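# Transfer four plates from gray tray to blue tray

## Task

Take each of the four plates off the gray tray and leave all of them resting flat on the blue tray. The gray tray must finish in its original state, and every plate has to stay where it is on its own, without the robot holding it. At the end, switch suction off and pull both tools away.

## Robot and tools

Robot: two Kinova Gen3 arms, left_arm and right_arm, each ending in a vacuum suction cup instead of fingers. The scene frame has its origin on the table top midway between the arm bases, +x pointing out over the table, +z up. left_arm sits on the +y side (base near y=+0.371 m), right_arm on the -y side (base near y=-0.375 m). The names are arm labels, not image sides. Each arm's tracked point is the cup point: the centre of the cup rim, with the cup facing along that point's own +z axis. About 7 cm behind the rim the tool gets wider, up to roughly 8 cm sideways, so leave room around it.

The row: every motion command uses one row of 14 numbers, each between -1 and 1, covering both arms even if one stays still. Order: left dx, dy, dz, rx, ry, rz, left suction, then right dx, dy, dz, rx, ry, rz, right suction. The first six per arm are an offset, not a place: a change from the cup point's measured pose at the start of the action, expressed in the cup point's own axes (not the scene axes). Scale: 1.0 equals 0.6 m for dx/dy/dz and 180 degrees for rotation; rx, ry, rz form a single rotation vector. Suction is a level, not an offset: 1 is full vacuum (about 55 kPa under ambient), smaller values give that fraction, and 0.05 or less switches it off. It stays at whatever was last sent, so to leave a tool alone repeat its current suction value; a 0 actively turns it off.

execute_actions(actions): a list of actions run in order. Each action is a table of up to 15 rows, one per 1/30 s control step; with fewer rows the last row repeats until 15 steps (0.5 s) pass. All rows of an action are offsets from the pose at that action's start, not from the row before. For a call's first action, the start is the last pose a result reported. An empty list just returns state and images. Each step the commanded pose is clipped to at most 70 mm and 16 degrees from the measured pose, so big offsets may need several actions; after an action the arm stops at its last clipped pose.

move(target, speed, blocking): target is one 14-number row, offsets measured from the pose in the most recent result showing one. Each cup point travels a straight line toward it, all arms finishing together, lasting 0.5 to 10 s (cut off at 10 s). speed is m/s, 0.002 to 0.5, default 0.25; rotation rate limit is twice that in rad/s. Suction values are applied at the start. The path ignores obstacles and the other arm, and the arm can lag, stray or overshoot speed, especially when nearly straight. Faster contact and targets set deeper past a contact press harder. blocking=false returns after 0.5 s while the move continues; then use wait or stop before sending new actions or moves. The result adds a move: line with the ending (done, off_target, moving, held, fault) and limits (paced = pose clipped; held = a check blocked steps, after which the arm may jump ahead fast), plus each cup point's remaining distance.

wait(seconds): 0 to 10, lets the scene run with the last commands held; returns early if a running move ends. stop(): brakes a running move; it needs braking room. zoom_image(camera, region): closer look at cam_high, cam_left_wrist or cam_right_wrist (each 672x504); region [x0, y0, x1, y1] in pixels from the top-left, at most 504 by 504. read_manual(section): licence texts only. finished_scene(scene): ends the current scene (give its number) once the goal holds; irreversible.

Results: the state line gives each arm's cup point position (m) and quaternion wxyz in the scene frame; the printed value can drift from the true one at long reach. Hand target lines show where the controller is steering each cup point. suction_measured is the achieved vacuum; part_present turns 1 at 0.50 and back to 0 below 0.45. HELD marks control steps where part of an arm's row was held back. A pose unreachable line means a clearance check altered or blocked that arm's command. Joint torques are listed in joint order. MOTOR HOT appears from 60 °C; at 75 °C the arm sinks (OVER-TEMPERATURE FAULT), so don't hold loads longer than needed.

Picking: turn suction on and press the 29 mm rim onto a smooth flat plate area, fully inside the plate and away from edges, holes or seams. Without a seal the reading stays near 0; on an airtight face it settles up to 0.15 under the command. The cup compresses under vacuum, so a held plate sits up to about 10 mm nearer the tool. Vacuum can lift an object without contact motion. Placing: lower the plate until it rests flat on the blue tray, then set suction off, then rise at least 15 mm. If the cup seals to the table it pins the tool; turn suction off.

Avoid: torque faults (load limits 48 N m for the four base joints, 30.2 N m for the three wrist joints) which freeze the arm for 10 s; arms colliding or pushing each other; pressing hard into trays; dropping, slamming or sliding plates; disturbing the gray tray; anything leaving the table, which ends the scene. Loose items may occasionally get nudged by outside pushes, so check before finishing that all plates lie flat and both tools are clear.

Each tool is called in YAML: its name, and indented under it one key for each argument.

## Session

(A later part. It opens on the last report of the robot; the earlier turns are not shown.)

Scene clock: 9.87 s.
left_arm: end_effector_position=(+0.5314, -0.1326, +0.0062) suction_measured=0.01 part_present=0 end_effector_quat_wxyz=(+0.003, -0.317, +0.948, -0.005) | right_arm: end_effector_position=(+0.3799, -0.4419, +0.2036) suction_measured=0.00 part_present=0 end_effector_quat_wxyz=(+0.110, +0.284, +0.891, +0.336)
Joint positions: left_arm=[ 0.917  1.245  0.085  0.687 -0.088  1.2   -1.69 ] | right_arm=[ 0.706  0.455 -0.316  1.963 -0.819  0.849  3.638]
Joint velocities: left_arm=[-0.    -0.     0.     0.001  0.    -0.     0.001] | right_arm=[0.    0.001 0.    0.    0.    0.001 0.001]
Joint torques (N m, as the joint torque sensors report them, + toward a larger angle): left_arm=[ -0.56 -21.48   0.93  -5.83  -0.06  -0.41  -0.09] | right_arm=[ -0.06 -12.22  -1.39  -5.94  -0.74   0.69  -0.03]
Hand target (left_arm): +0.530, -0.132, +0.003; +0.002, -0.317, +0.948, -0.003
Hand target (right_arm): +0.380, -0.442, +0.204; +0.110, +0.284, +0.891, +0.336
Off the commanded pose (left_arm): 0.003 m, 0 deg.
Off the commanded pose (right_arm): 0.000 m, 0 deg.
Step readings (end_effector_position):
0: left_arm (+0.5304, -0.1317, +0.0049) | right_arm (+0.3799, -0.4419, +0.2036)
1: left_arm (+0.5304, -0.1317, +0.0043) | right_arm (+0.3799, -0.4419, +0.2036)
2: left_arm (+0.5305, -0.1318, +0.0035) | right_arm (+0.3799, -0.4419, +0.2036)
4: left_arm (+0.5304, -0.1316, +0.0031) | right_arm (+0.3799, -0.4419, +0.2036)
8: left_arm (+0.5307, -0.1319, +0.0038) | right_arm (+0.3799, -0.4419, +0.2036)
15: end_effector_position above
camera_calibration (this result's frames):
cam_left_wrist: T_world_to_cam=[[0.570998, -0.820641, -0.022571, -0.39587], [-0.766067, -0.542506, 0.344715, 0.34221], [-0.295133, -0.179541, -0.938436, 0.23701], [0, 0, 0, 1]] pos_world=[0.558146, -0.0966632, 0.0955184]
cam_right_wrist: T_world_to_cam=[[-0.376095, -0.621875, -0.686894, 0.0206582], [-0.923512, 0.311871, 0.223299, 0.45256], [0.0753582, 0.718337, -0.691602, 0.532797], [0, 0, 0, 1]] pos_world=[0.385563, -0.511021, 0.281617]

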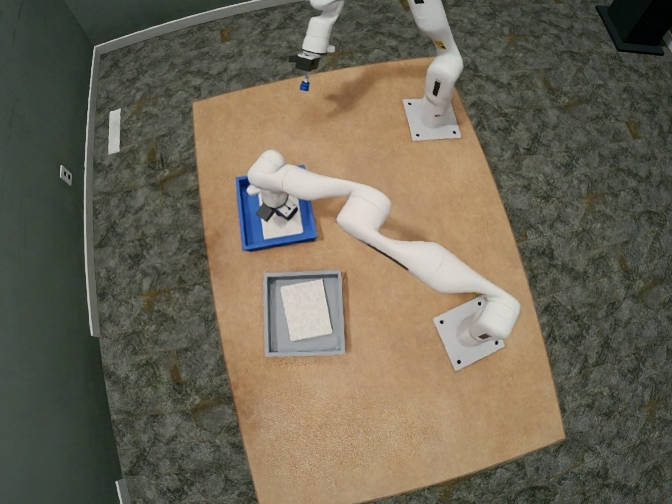

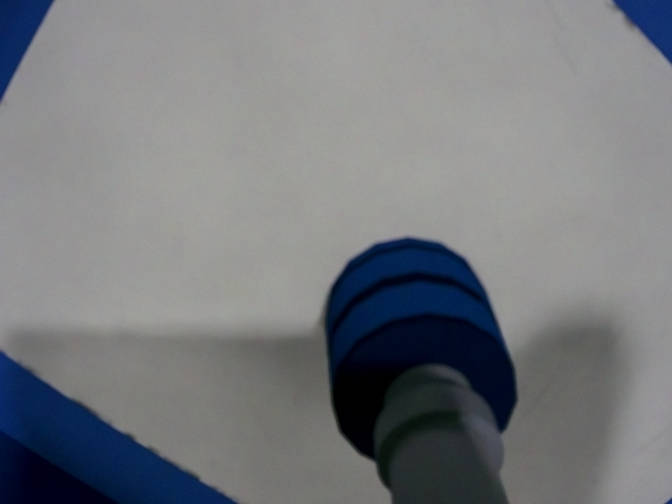

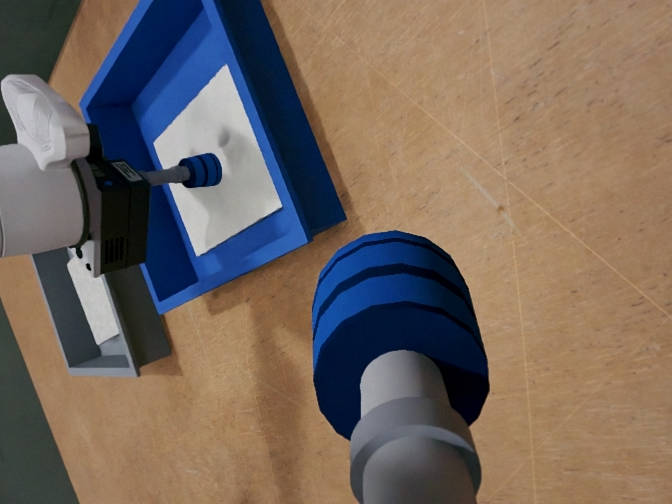

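move:
  target: [0,0,-0.11,-0.0035,0,0,0,0,0,0,0,0,0,0]

move:
  target: [-0.3035,0.449,0,0,0,-0.015,0,0,0,0,0,0,0,0]
  speed: 0.5

move:
  target: [0,0,0.09,0,0,0,0.7,0,0,0,0,0,0,0]
  speed: 0.08

Scene clock: 10.93 s.
left_arm: end_effector_position=(+0.5309, -0.1323, +0.0722) suction_measured=0.01 part_present=0 end_effector_quat_wxyz=(+0.001, -0.317, +0.948, +0.000) | right_arm: end_effector_position=(+0.3799, -0.4419, +0.2036) suction_measured=0.00 part_present=0 end_effector_quat_wxyz=(+0.110, +0.284, +0.891, +0.336)
Joint positions: left_arm=[ 0.919  1.181  0.09   0.615 -0.088  1.347 -1.693] | right_arm=[ 0.706  0.455 -0.316  1.963 -0.819  0.849  3.638]
Joint velocities: left_arm=[ 0.    -0.001  0.     0.     0.     0.    -0.   ] | right_arm=[-0.001  0.001 -0.001  0.     0.001 -0.    -0.   ]
Joint torques (N m, as the joint torque sensors report them, + toward a larger angle): left_arm=[ -0.43 -24.79   1.16  -6.71  -0.05   0.04  -0.02] | right_arm=[ -0.19 -11.99  -1.34  -5.87  -0.73   0.65  -0.03]
Hand target (left_arm): +0.531, -0.132, +0.072; +0.001, -0.317, +0.948, +0.000
Hand target (right_arm): +0.380, -0.442, +0.204; +0.110, +0.284, +0.891, +0.336
Off the commanded pose (left_arm): 0.000 m, 0 deg.
Off the commanded pose (right_arm): 0.000 m, 0 deg.
move: done
camera_calibration (this result's frames):
cam_left_wrist: T_world_to_cam=[[0.570771, -0.820423, -0.0335574, -0.392871], [-0.763754, -0.545465, 0.345177, 0.317632], [-0.301496, -0.171388, -0.937937, 0.303252], [0, 0, 0, 1]] pos_world=[0.558262, -0.09709, 0.161609]
cam_right_wrist: T_world_to_cam=[[-0.376095, -0.621875, -0.686894, 0.0206582], [-0.923512, 0.311872, 0.223299, 0.452561], [0.075359, 0.718336, -0.691602, 0.532797], [0, 0, 0, 1]] pos_world=[0.385564, -0.511021, 0.281617]

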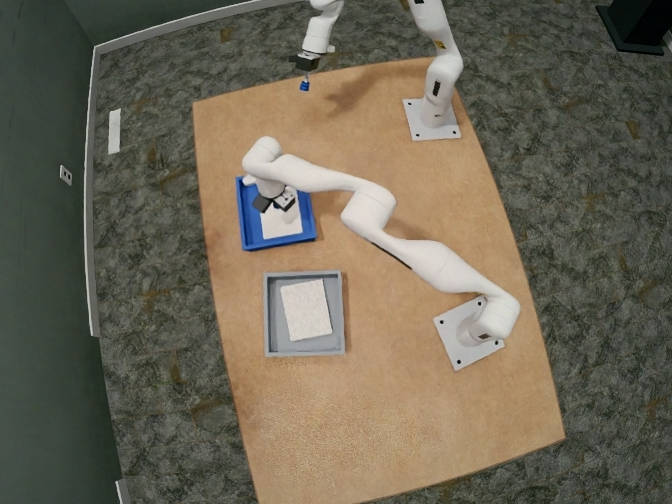

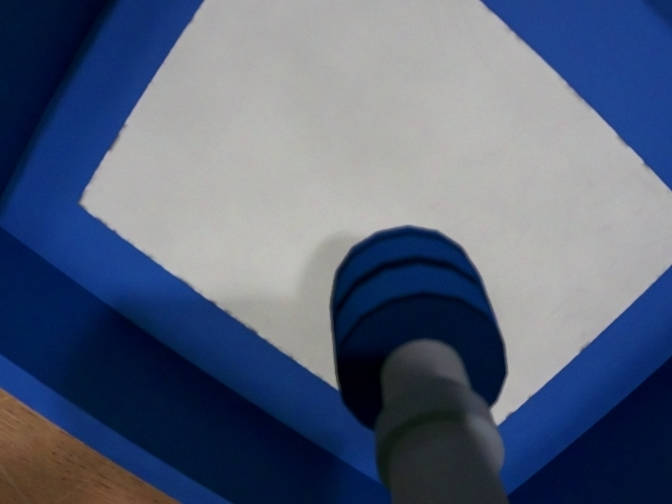

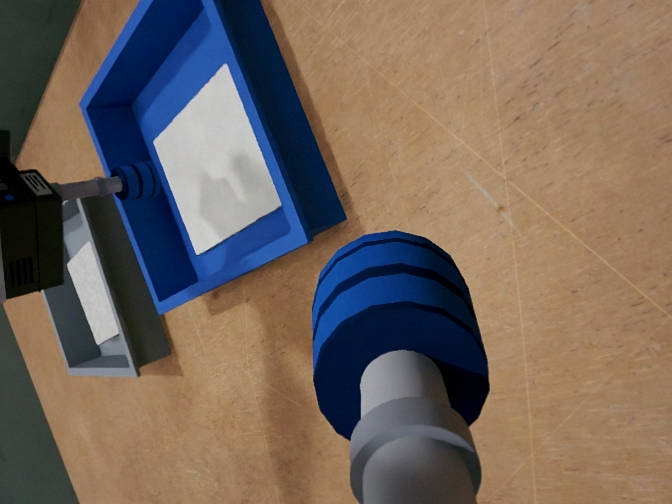

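Scene clock: 12.43 s.
left_arm: end_effector_position=(+0.5140, +0.1933, +0.0730) suction_measured=0.01 part_present=0 end_effector_quat_wxyz=(+0.002, -0.340, +0.940, +0.001) | right_arm: end_effector_position=(+0.3799, -0.4419, +0.2036) suction_measured=0.00 part_present=0 end_effector_quat_wxyz=(+0.110, +0.284, +0.891, +0.336)
Joint positions: left_arm=[ 0.454  0.718  0.052  1.653 -0.055  0.771 -2.083] | right_arm=[ 0.706  0.455 -0.316  1.963 -0.819  0.849  3.638]
Joint velocities: left_arm=[-0.002 -0.002 -0.001 -0.    -0.    -0.     0.   ] | right_arm=[ 0.     0.    -0.001 -0.     0.     0.001 -0.   ]
Joint torques (N m, as the joint torque sensors report them, + toward a larger angle): left_arm=[ -0.71 -17.44   1.14  -4.65   0.01   0.04   0.13] | right_arm=[ -0.18 -11.99  -1.35  -5.94  -0.72   0.75  -0.01]
Hand target (left_arm): +0.514, +0.193, +0.073; +0.002, -0.340, +0.940, +0.001
Hand target (right_arm): +0.380, -0.442, +0.204; +0.110, +0.284, +0.891, +0.336
Off the commanded pose (left_arm): 0.001 m, 0 deg.
Off the commanded pose (right_arm): 0.000 m, 0 deg.
move: done; limits=paced
camera_calibration (this result's frames):
cam_left_wrist: T_world_to_cam=[[0.610269, -0.791433, -0.0347168, -0.141834], [-0.736412, -0.582905, 0.343395, 0.475321], [-0.292011, -0.183997, -0.938549, 0.35235], [0, 0, 0, 1]] pos_world=[0.539478, 0.229647, 0.162551]
cam_right_wrist: T_world_to_cam=[[-0.376095, -0.621875, -0.686895, 0.0206586], [-0.923511, 0.311873, 0.223298, 0.452562], [0.07536, 0.718336, -0.691602, 0.532796], [0, 0, 0, 1]] pos_world=[0.385564, -0.511022, 0.281617]

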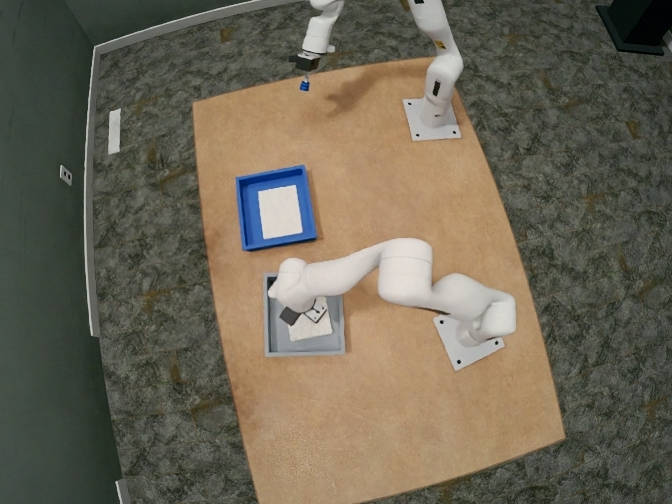

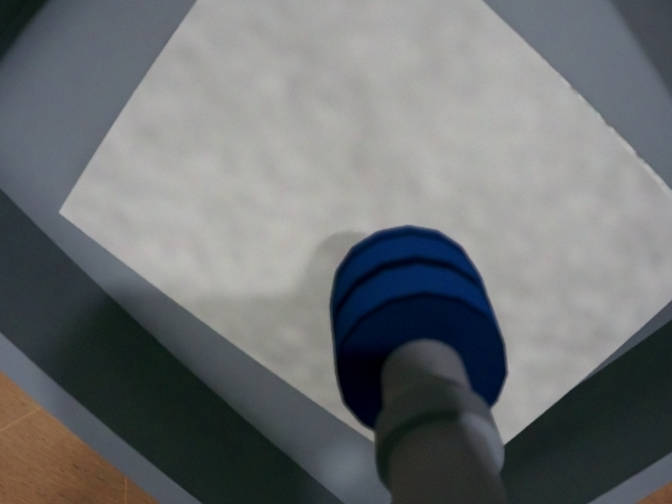

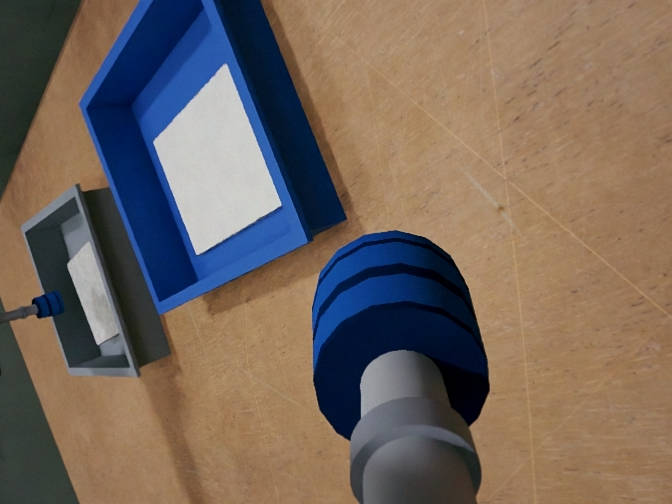

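Scene clock: 13.40 s.
left_arm: end_effector_position=(+0.5139, +0.1937, +0.0190) suction_measured=0.43 part_present=0 end_effector_quat_wxyz=(+0.002, -0.340, +0.940, +0.001) | right_arm: end_effector_position=(+0.3799, -0.4419, +0.2036) suction_measured=0.00 part_present=0 end_effector_quat_wxyz=(+0.110, +0.284, +0.891, +0.336)
Joint positions: left_arm=[ 0.459  0.815  0.044  1.68  -0.06   0.646 -2.079] | right_arm=[ 0.706  0.455 -0.316  1.963 -0.819  0.849  3.638]
Joint velocities: left_arm=[ 0.001  0.007  0.     0.001  0.002 -0.001  0.001] | right_arm=[ 0.001  0.001 -0.001 -0.    -0.     0.    -0.001]
Joint torques (N m, as the joint torque sensors report them, + toward a larger angle): left_arm=[ -0.41 -18.81   1.04  -3.97  -0.04   0.09   0.01] | right_arm=[ -0.2  -11.99  -1.38  -5.82  -0.64   0.67   0.06]
Hand target (left_arm): +0.514, +0.194, +0.019; +0.002, -0.340, +0.940, +0.001
Hand target (right_arm): +0.380, -0.442, +0.204; +0.110, +0.284, +0.891, +0.336
Off the commanded pose (left_arm): 0.000 m, 0 deg.
Off the commanded pose (right_arm): 0.000 m, 0 deg.
move: done
camera_calibration (this result's frames):
cam_left_wrist: T_world_to_cam=[[0.610277, -0.79141, -0.0351161, -0.143351], [-0.736384, -0.583071, 0.343172, 0.49407], [-0.292065, -0.183571, -0.938616, 0.301645], [0, 0, 0, 1]] pos_world=[0.539409, 0.230002, 0.108544]
cam_right_wrist: T_world_to_cam=[[-0.376095, -0.621875, -0.686895, 0.0206586], [-0.923511, 0.311873, 0.223298, 0.452563], [0.0753608, 0.718336, -0.691602, 0.532796], [0, 0, 0, 1]] pos_world=[0.385565, -0.511022, 0.281617]

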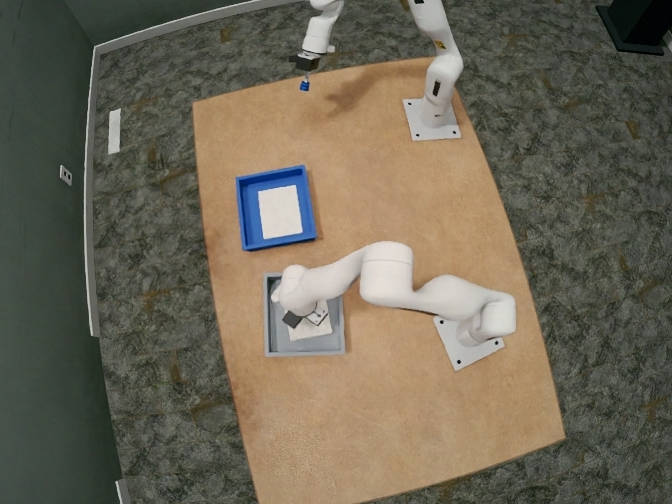

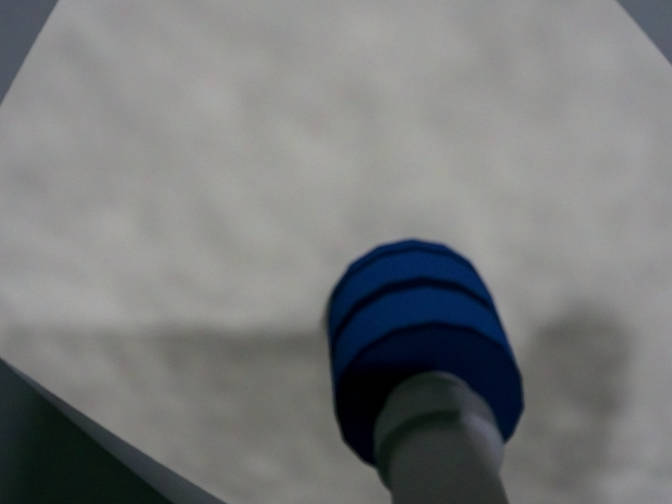

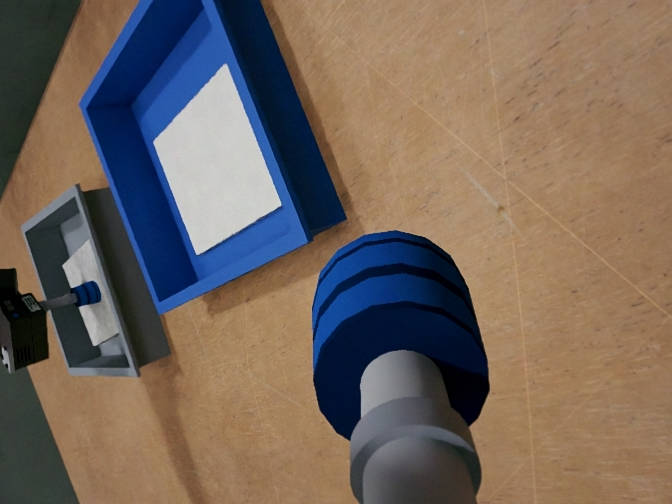

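move:
  target: [0,0,-0.085,0,0,0,0.7,0,0,0,0,0,0,0]
  speed: 0.15

move:
  target: [0.325,-0.433,0,0,0,0.015,0.7,0,0,0,0,0,0,0]
  speed: 0.35

Scene clock: 14.33 s.
left_arm: end_effector_position=(+0.5137, +0.1934, +0.0697) suction_measured=0.69 part_present=1 end_effector_quat_wxyz=(+0.002, -0.340, +0.940, +0.001) | right_arm: end_effector_position=(+0.3799, -0.4419, +0.2036) suction_measured=0.00 part_present=0 end_effector_quat_wxyz=(+0.110, +0.284, +0.891, +0.336)
Joint positions: left_arm=[ 0.454  0.723  0.052  1.655 -0.056  0.763 -2.083] | right_arm=[ 0.706  0.455 -0.316  1.963 -0.819  0.849  3.638]
Joint velocities: left_arm=[-0.    -0.006  0.    -0.001 -0.001  0.     0.   ] | right_arm=[-0.001  0.001  0.001  0.001 -0.     0.001 -0.002]
Joint torques (N m, as the joint torque sensors report them, + toward a larger angle): left_arm=[ -0.63 -18.35   1.02  -4.82  -0.03  -0.02   0.05] | right_arm=[ -0.1  -12.02  -1.48  -5.85  -0.67   0.59   0.05]
Hand target (left_arm): +0.514, +0.193, +0.070; +0.002, -0.340, +0.940, +0.001
Hand target (right_arm): +0.380, -0.442, +0.204; +0.110, +0.284, +0.891, +0.336
Off the commanded pose (left_arm): 0.000 m, 0 deg.
Off the commanded pose (right_arm): 0.000 m, 0 deg.
move: done
camera_calibration (this result's frames):
cam_left_wrist: T_world_to_cam=[[0.610238, -0.791427, -0.0353779, -0.141671], [-0.736165, -0.582995, 0.343771, 0.476209], [-0.292695, -0.183738, -0.938387, 0.349491], [0, 0, 0, 1]] pos_world=[0.539316, 0.22972, 0.159239]
cam_right_wrist: T_world_to_cam=[[-0.376095, -0.621874, -0.686895, 0.0206588], [-0.923511, 0.311874, 0.223297, 0.452564], [0.075362, 0.718336, -0.691602, 0.532796], [0, 0, 0, 1]] pos_world=[0.385565, -0.511023, 0.281617]

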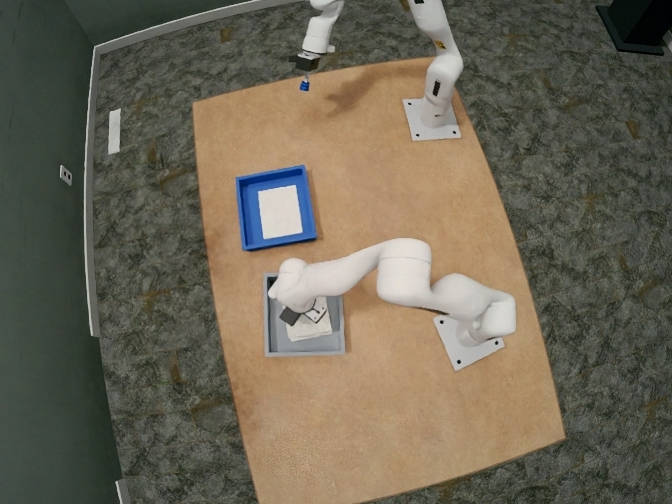

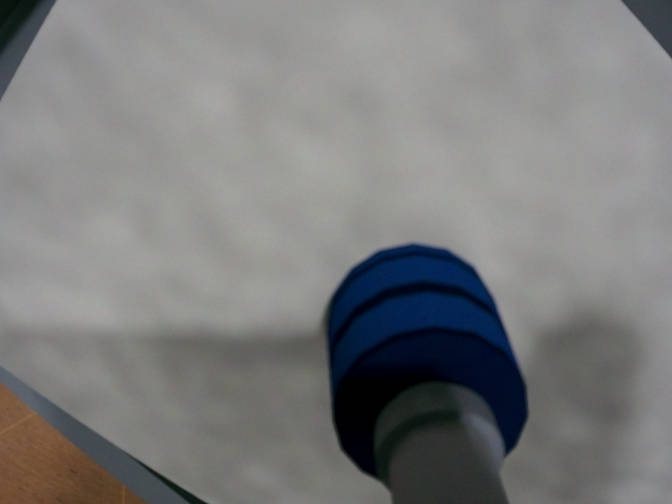

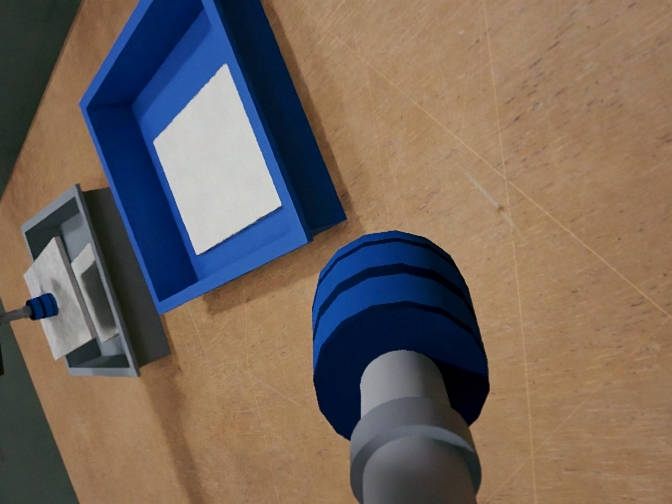

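Scene clock: 15.93 s.
left_arm: end_effector_position=(+0.5300, -0.1321, +0.0698) suction_measured=0.68 part_present=1 end_effector_quat_wxyz=(+0.001, -0.317, +0.948, -0.000) | right_arm: end_effector_position=(+0.3799, -0.4419, +0.2036) suction_measured=0.00 part_present=0 end_effector_quat_wxyz=(+0.110, +0.284, +0.891, +0.336)
Joint positions: left_arm=[ 0.922  1.179  0.08   0.627 -0.078  1.336 -1.695] | right_arm=[ 0.706  0.455 -0.316  1.963 -0.819  0.849  3.638]
Joint velocities: left_arm=[ 0.003  0.017  0.    -0.01   0.001  0.004  0.002] | right_arm=[ 0.001 -0.001 -0.002  0.    -0.001  0.002 -0.   ]
Joint torques (N m, as the joint torque sensors report them, + toward a larger angle): left_arm=[ -0.41 -25.77   1.12  -7.48  -0.03  -0.05   0.03] | right_arm=[ -0.17 -11.9   -1.46  -5.87  -0.68   0.71   0.03]
Hand target (left_arm): +0.530, -0.132, +0.069; +0.001, -0.317, +0.948, +0.001
Hand target (right_arm): +0.380, -0.442, +0.204; +0.110, +0.284, +0.891, +0.336
Off the commanded pose (left_arm): 0.002 m, 0 deg.
Off the commanded pose (right_arm): 0.000 m, 0 deg.
move: done
camera_calibration (this result's frames):
cam_left_wrist: T_world_to_cam=[[0.570729, -0.820481, -0.0328667, -0.392293], [-0.763851, -0.545174, 0.345422, 0.317953], [-0.30133, -0.172037, -0.937872, 0.300642], [0, 0, 0, 1]] pos_world=[0.557354, -0.0968076, 0.159243]
cam_right_wrist: T_world_to_cam=[[-0.376095, -0.621874, -0.686895, 0.0206589], [-0.923511, 0.311875, 0.223296, 0.452566], [0.0753631, 0.718336, -0.691602, 0.532796], [0, 0, 0, 1]] pos_world=[0.385566, -0.511023, 0.281617]

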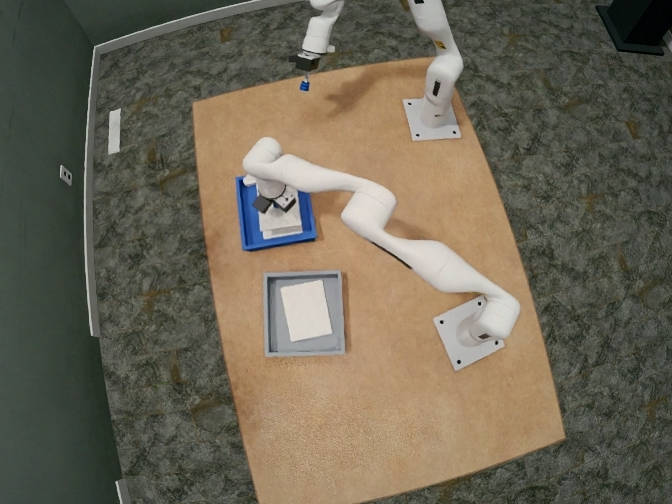

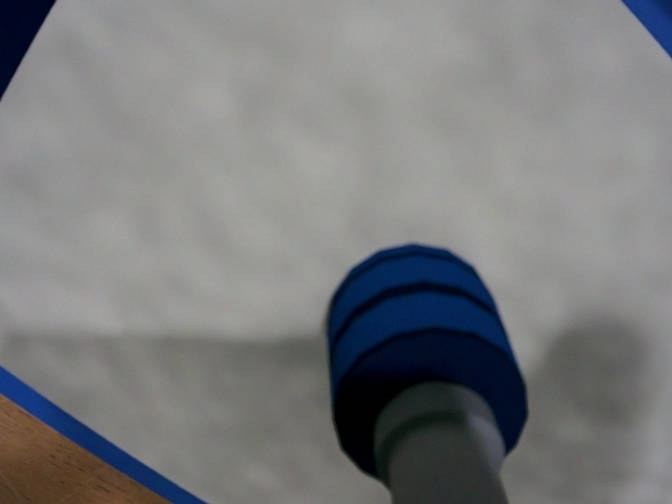

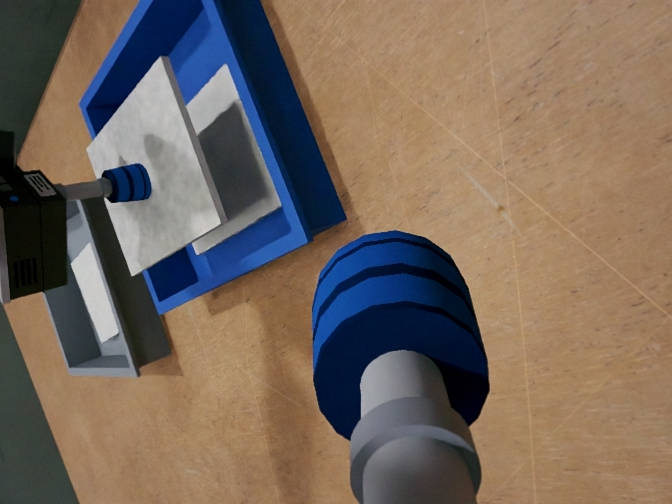

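move:
  target: [0,0,0.1025,0,0,0,0.7,0,0,0,0,0,0,0]
  speed: 0.1

execute_actions:
  actions:
    - [[0,0,0,0,0,0,0,0,0,0,0,0,0,0],[0,0,0,0,0,0,0,0,0,0,0,0,0,0],[0,0,0,0,0,0,0,0,0,0,0,0,0,0],[0,0,0,0,0,0,0,0,0,0,0,0,0,0],[0,0,-0.005,0,0,0,0,0,0,0,0,0,0,0],[0,0,-0.01,0,0,0,0,0,0,0,0,0,0,0],[0,0,-0.02,0,0,0,0,0,0,0,0,0,0,0],[0,0,-0.035,0,0,0,0,0,0,0,0,0,0,0],[0,0,-0.05,0,0,0,0,0,0,0,0,0,0,0],[0,0,-0.065,0,0,0,0,0,0,0,0,0,0,0],[0,0,-0.08,0,0,0,0,0,0,0,0,0,0,0],[0,0,-0.095,0,0,0,0,0,0,0,0,0,0,0],[0,0,-0.105,0,0,0,0,0,0,0,0,0,0,0]]

Scene clock: 17.17 s.
left_arm: end_effector_position=(+0.5302, -0.1320, +0.0086) suction_measured=0.70 part_present=1 end_effector_quat_wxyz=(+0.001, -0.317, +0.948, -0.000) | right_arm: end_effector_position=(+0.3799, -0.4419, +0.2036) suction_measured=0.00 part_present=0 end_effector_quat_wxyz=(+0.110, +0.284, +0.891, +0.336)
Joint positions: left_arm=[ 0.922  1.247  0.075  0.672 -0.078  1.222 -1.694] | right_arm=[ 0.706  0.455 -0.316  1.963 -0.819  0.849  3.638]
Joint velocities: left_arm=[-0.     0.     0.    -0.001 -0.001 -0.    -0.001] | right_arm=[-0.002 -0.    -0.     0.    -0.     0.002  0.   ]
Joint torques (N m, as the joint torque sensors report them, + toward a larger angle): left_arm=[ -0.38 -25.71   1.22  -6.89   0.03   0.16   0.04] | right_arm=[ -0.17 -12.04  -1.46  -6.02  -0.78   0.73  -0.01]
Hand target (left_arm): +0.530, -0.132, +0.008; +0.001, -0.317, +0.948, -0.000
Hand target (right_arm): +0.380, -0.442, +0.204; +0.110, +0.284, +0.891, +0.336
Off the commanded pose (left_arm): 0.000 m, 0 deg.
Off the commanded pose (right_arm): 0.000 m, 0 deg.
move: done
camera_calibration (this result's frames):
cam_left_wrist: T_world_to_cam=[[0.570779, -0.820467, -0.0323314, -0.394387], [-0.763998, -0.545099, 0.345215, 0.339325], [-0.300861, -0.172341, -0.937967, 0.24305], [0, 0, 0, 1]] pos_world=[0.557476, -0.0967286, 0.0980812]
cam_right_wrist: T_world_to_cam=[[-0.376095, -0.621874, -0.686896, 0.0206591], [-0.923511, 0.311876, 0.223296, 0.452567], [0.0753642, 0.718336, -0.691602, 0.532795], [0, 0, 0, 1]] pos_world=[0.385567, -0.511023, 0.281617]

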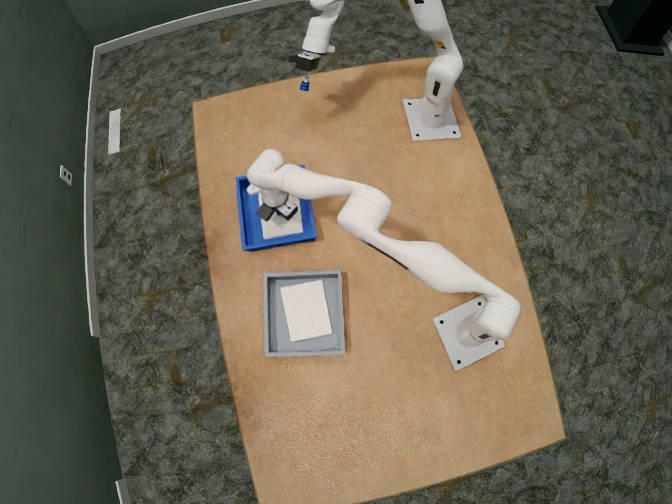

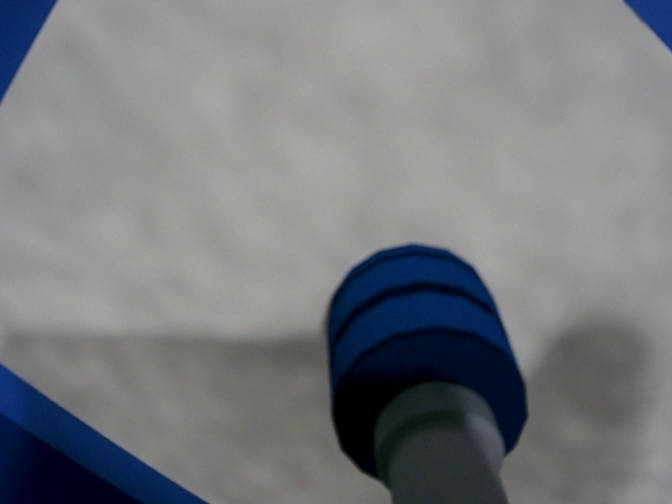

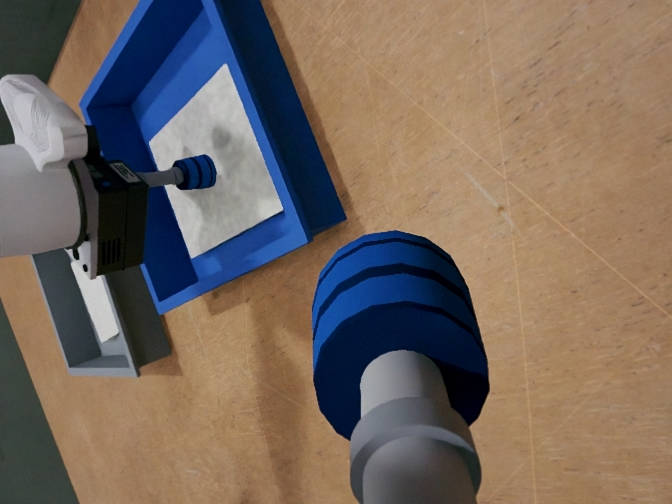

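Scene clock: 17.67 s.
left_arm: end_effector_position=(+0.5303, -0.1325, +0.0700) suction_measured=0.01 part_present=0 end_effector_quat_wxyz=(+0.001, -0.317, +0.948, -0.001) | right_arm: end_effector_position=(+0.3800, -0.4419, +0.2036) suction_measured=0.00 part_present=0 end_effector_quat_wxyz=(+0.110, +0.284, +0.891, +0.336)
Joint positions: left_arm=[ 0.922  1.179  0.08   0.627 -0.078  1.335 -1.695] | right_arm=[ 0.706  0.455 -0.316  1.963 -0.819  0.849  3.638]
Joint velocities: left_arm=[ 0.001 -0.039  0.009 -0.12  -0.002  0.155 -0.001] | right_arm=[ 0.001 -0.001  0.001 -0.     0.001 -0.001  0.001]
Joint torques (N m, as the joint torque sensors report them, + toward a larger angle): left_arm=[ -0.68 -16.51   0.74  -3.91  -0.02   0.02   0.09] | right_arm=[ -0.19 -12.07  -1.41  -5.93  -0.68   0.73   0.01]
Hand target (left_arm): +0.530, -0.132, +0.072; +0.001, -0.317, +0.948, -0.000
Hand target (right_arm): +0.380, -0.442, +0.204; +0.110, +0.284, +0.891, +0.336
Off the commanded pose (left_arm): 0.002 m, 0 deg.
Off the commanded pose (right_arm): 0.000 m, 0 deg.
Step readings (end_effector_position):
0: left_arm (+0.5302, -0.1320, +0.0086) | right_arm (+0.3799, -0.4419, +0.2036)
1: left_arm (+0.5302, -0.1320, +0.0088) | right_arm (+0.3799, -0.4419, +0.2036)
2: left_arm (+0.5306, -0.1323, +0.0096) | right_arm (+0.3800, -0.4419, +0.2036)
4: left_arm (+0.5312, -0.1329, +0.0113) | right_arm (+0.3800, -0.4419, +0.2036)
8: left_arm (+0.5310, -0.1327, +0.0217) | right_arm (+0.3800, -0.4419, +0.2036)
15: end_effector_position above
camera_calibration (this result's frames):
cam_left_wrist: T_world_to_cam=[[0.570767, -0.820529, -0.0309488, -0.392972], [-0.764259, -0.544651, 0.345347, 0.318181], [-0.300224, -0.17346, -0.937965, 0.300048], [0, 0, 0, 1]] pos_world=[0.557549, -0.0971011, 0.15939]
cam_right_wrist: T_world_to_cam=[[-0.376095, -0.621874, -0.686896, 0.020659], [-0.923511, 0.311876, 0.223295, 0.452568], [0.0753652, 0.718336, -0.691602, 0.532795], [0, 0, 0, 1]] pos_world=[0.385567, -0.511024, 0.281617]

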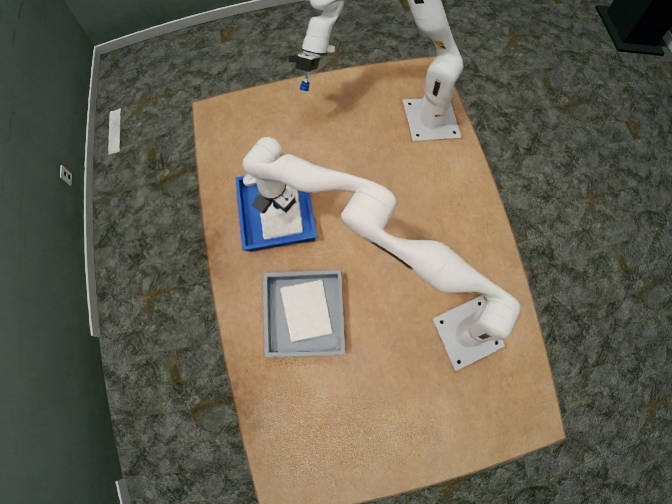

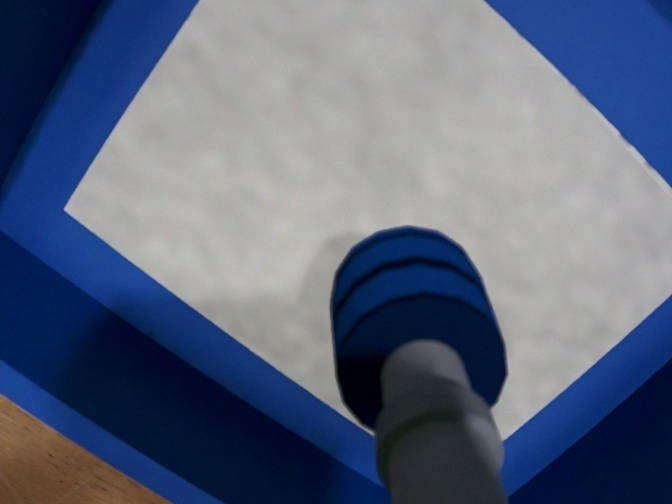

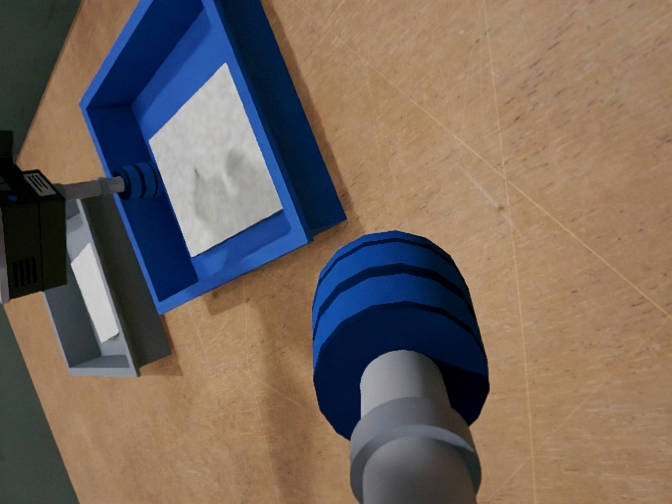

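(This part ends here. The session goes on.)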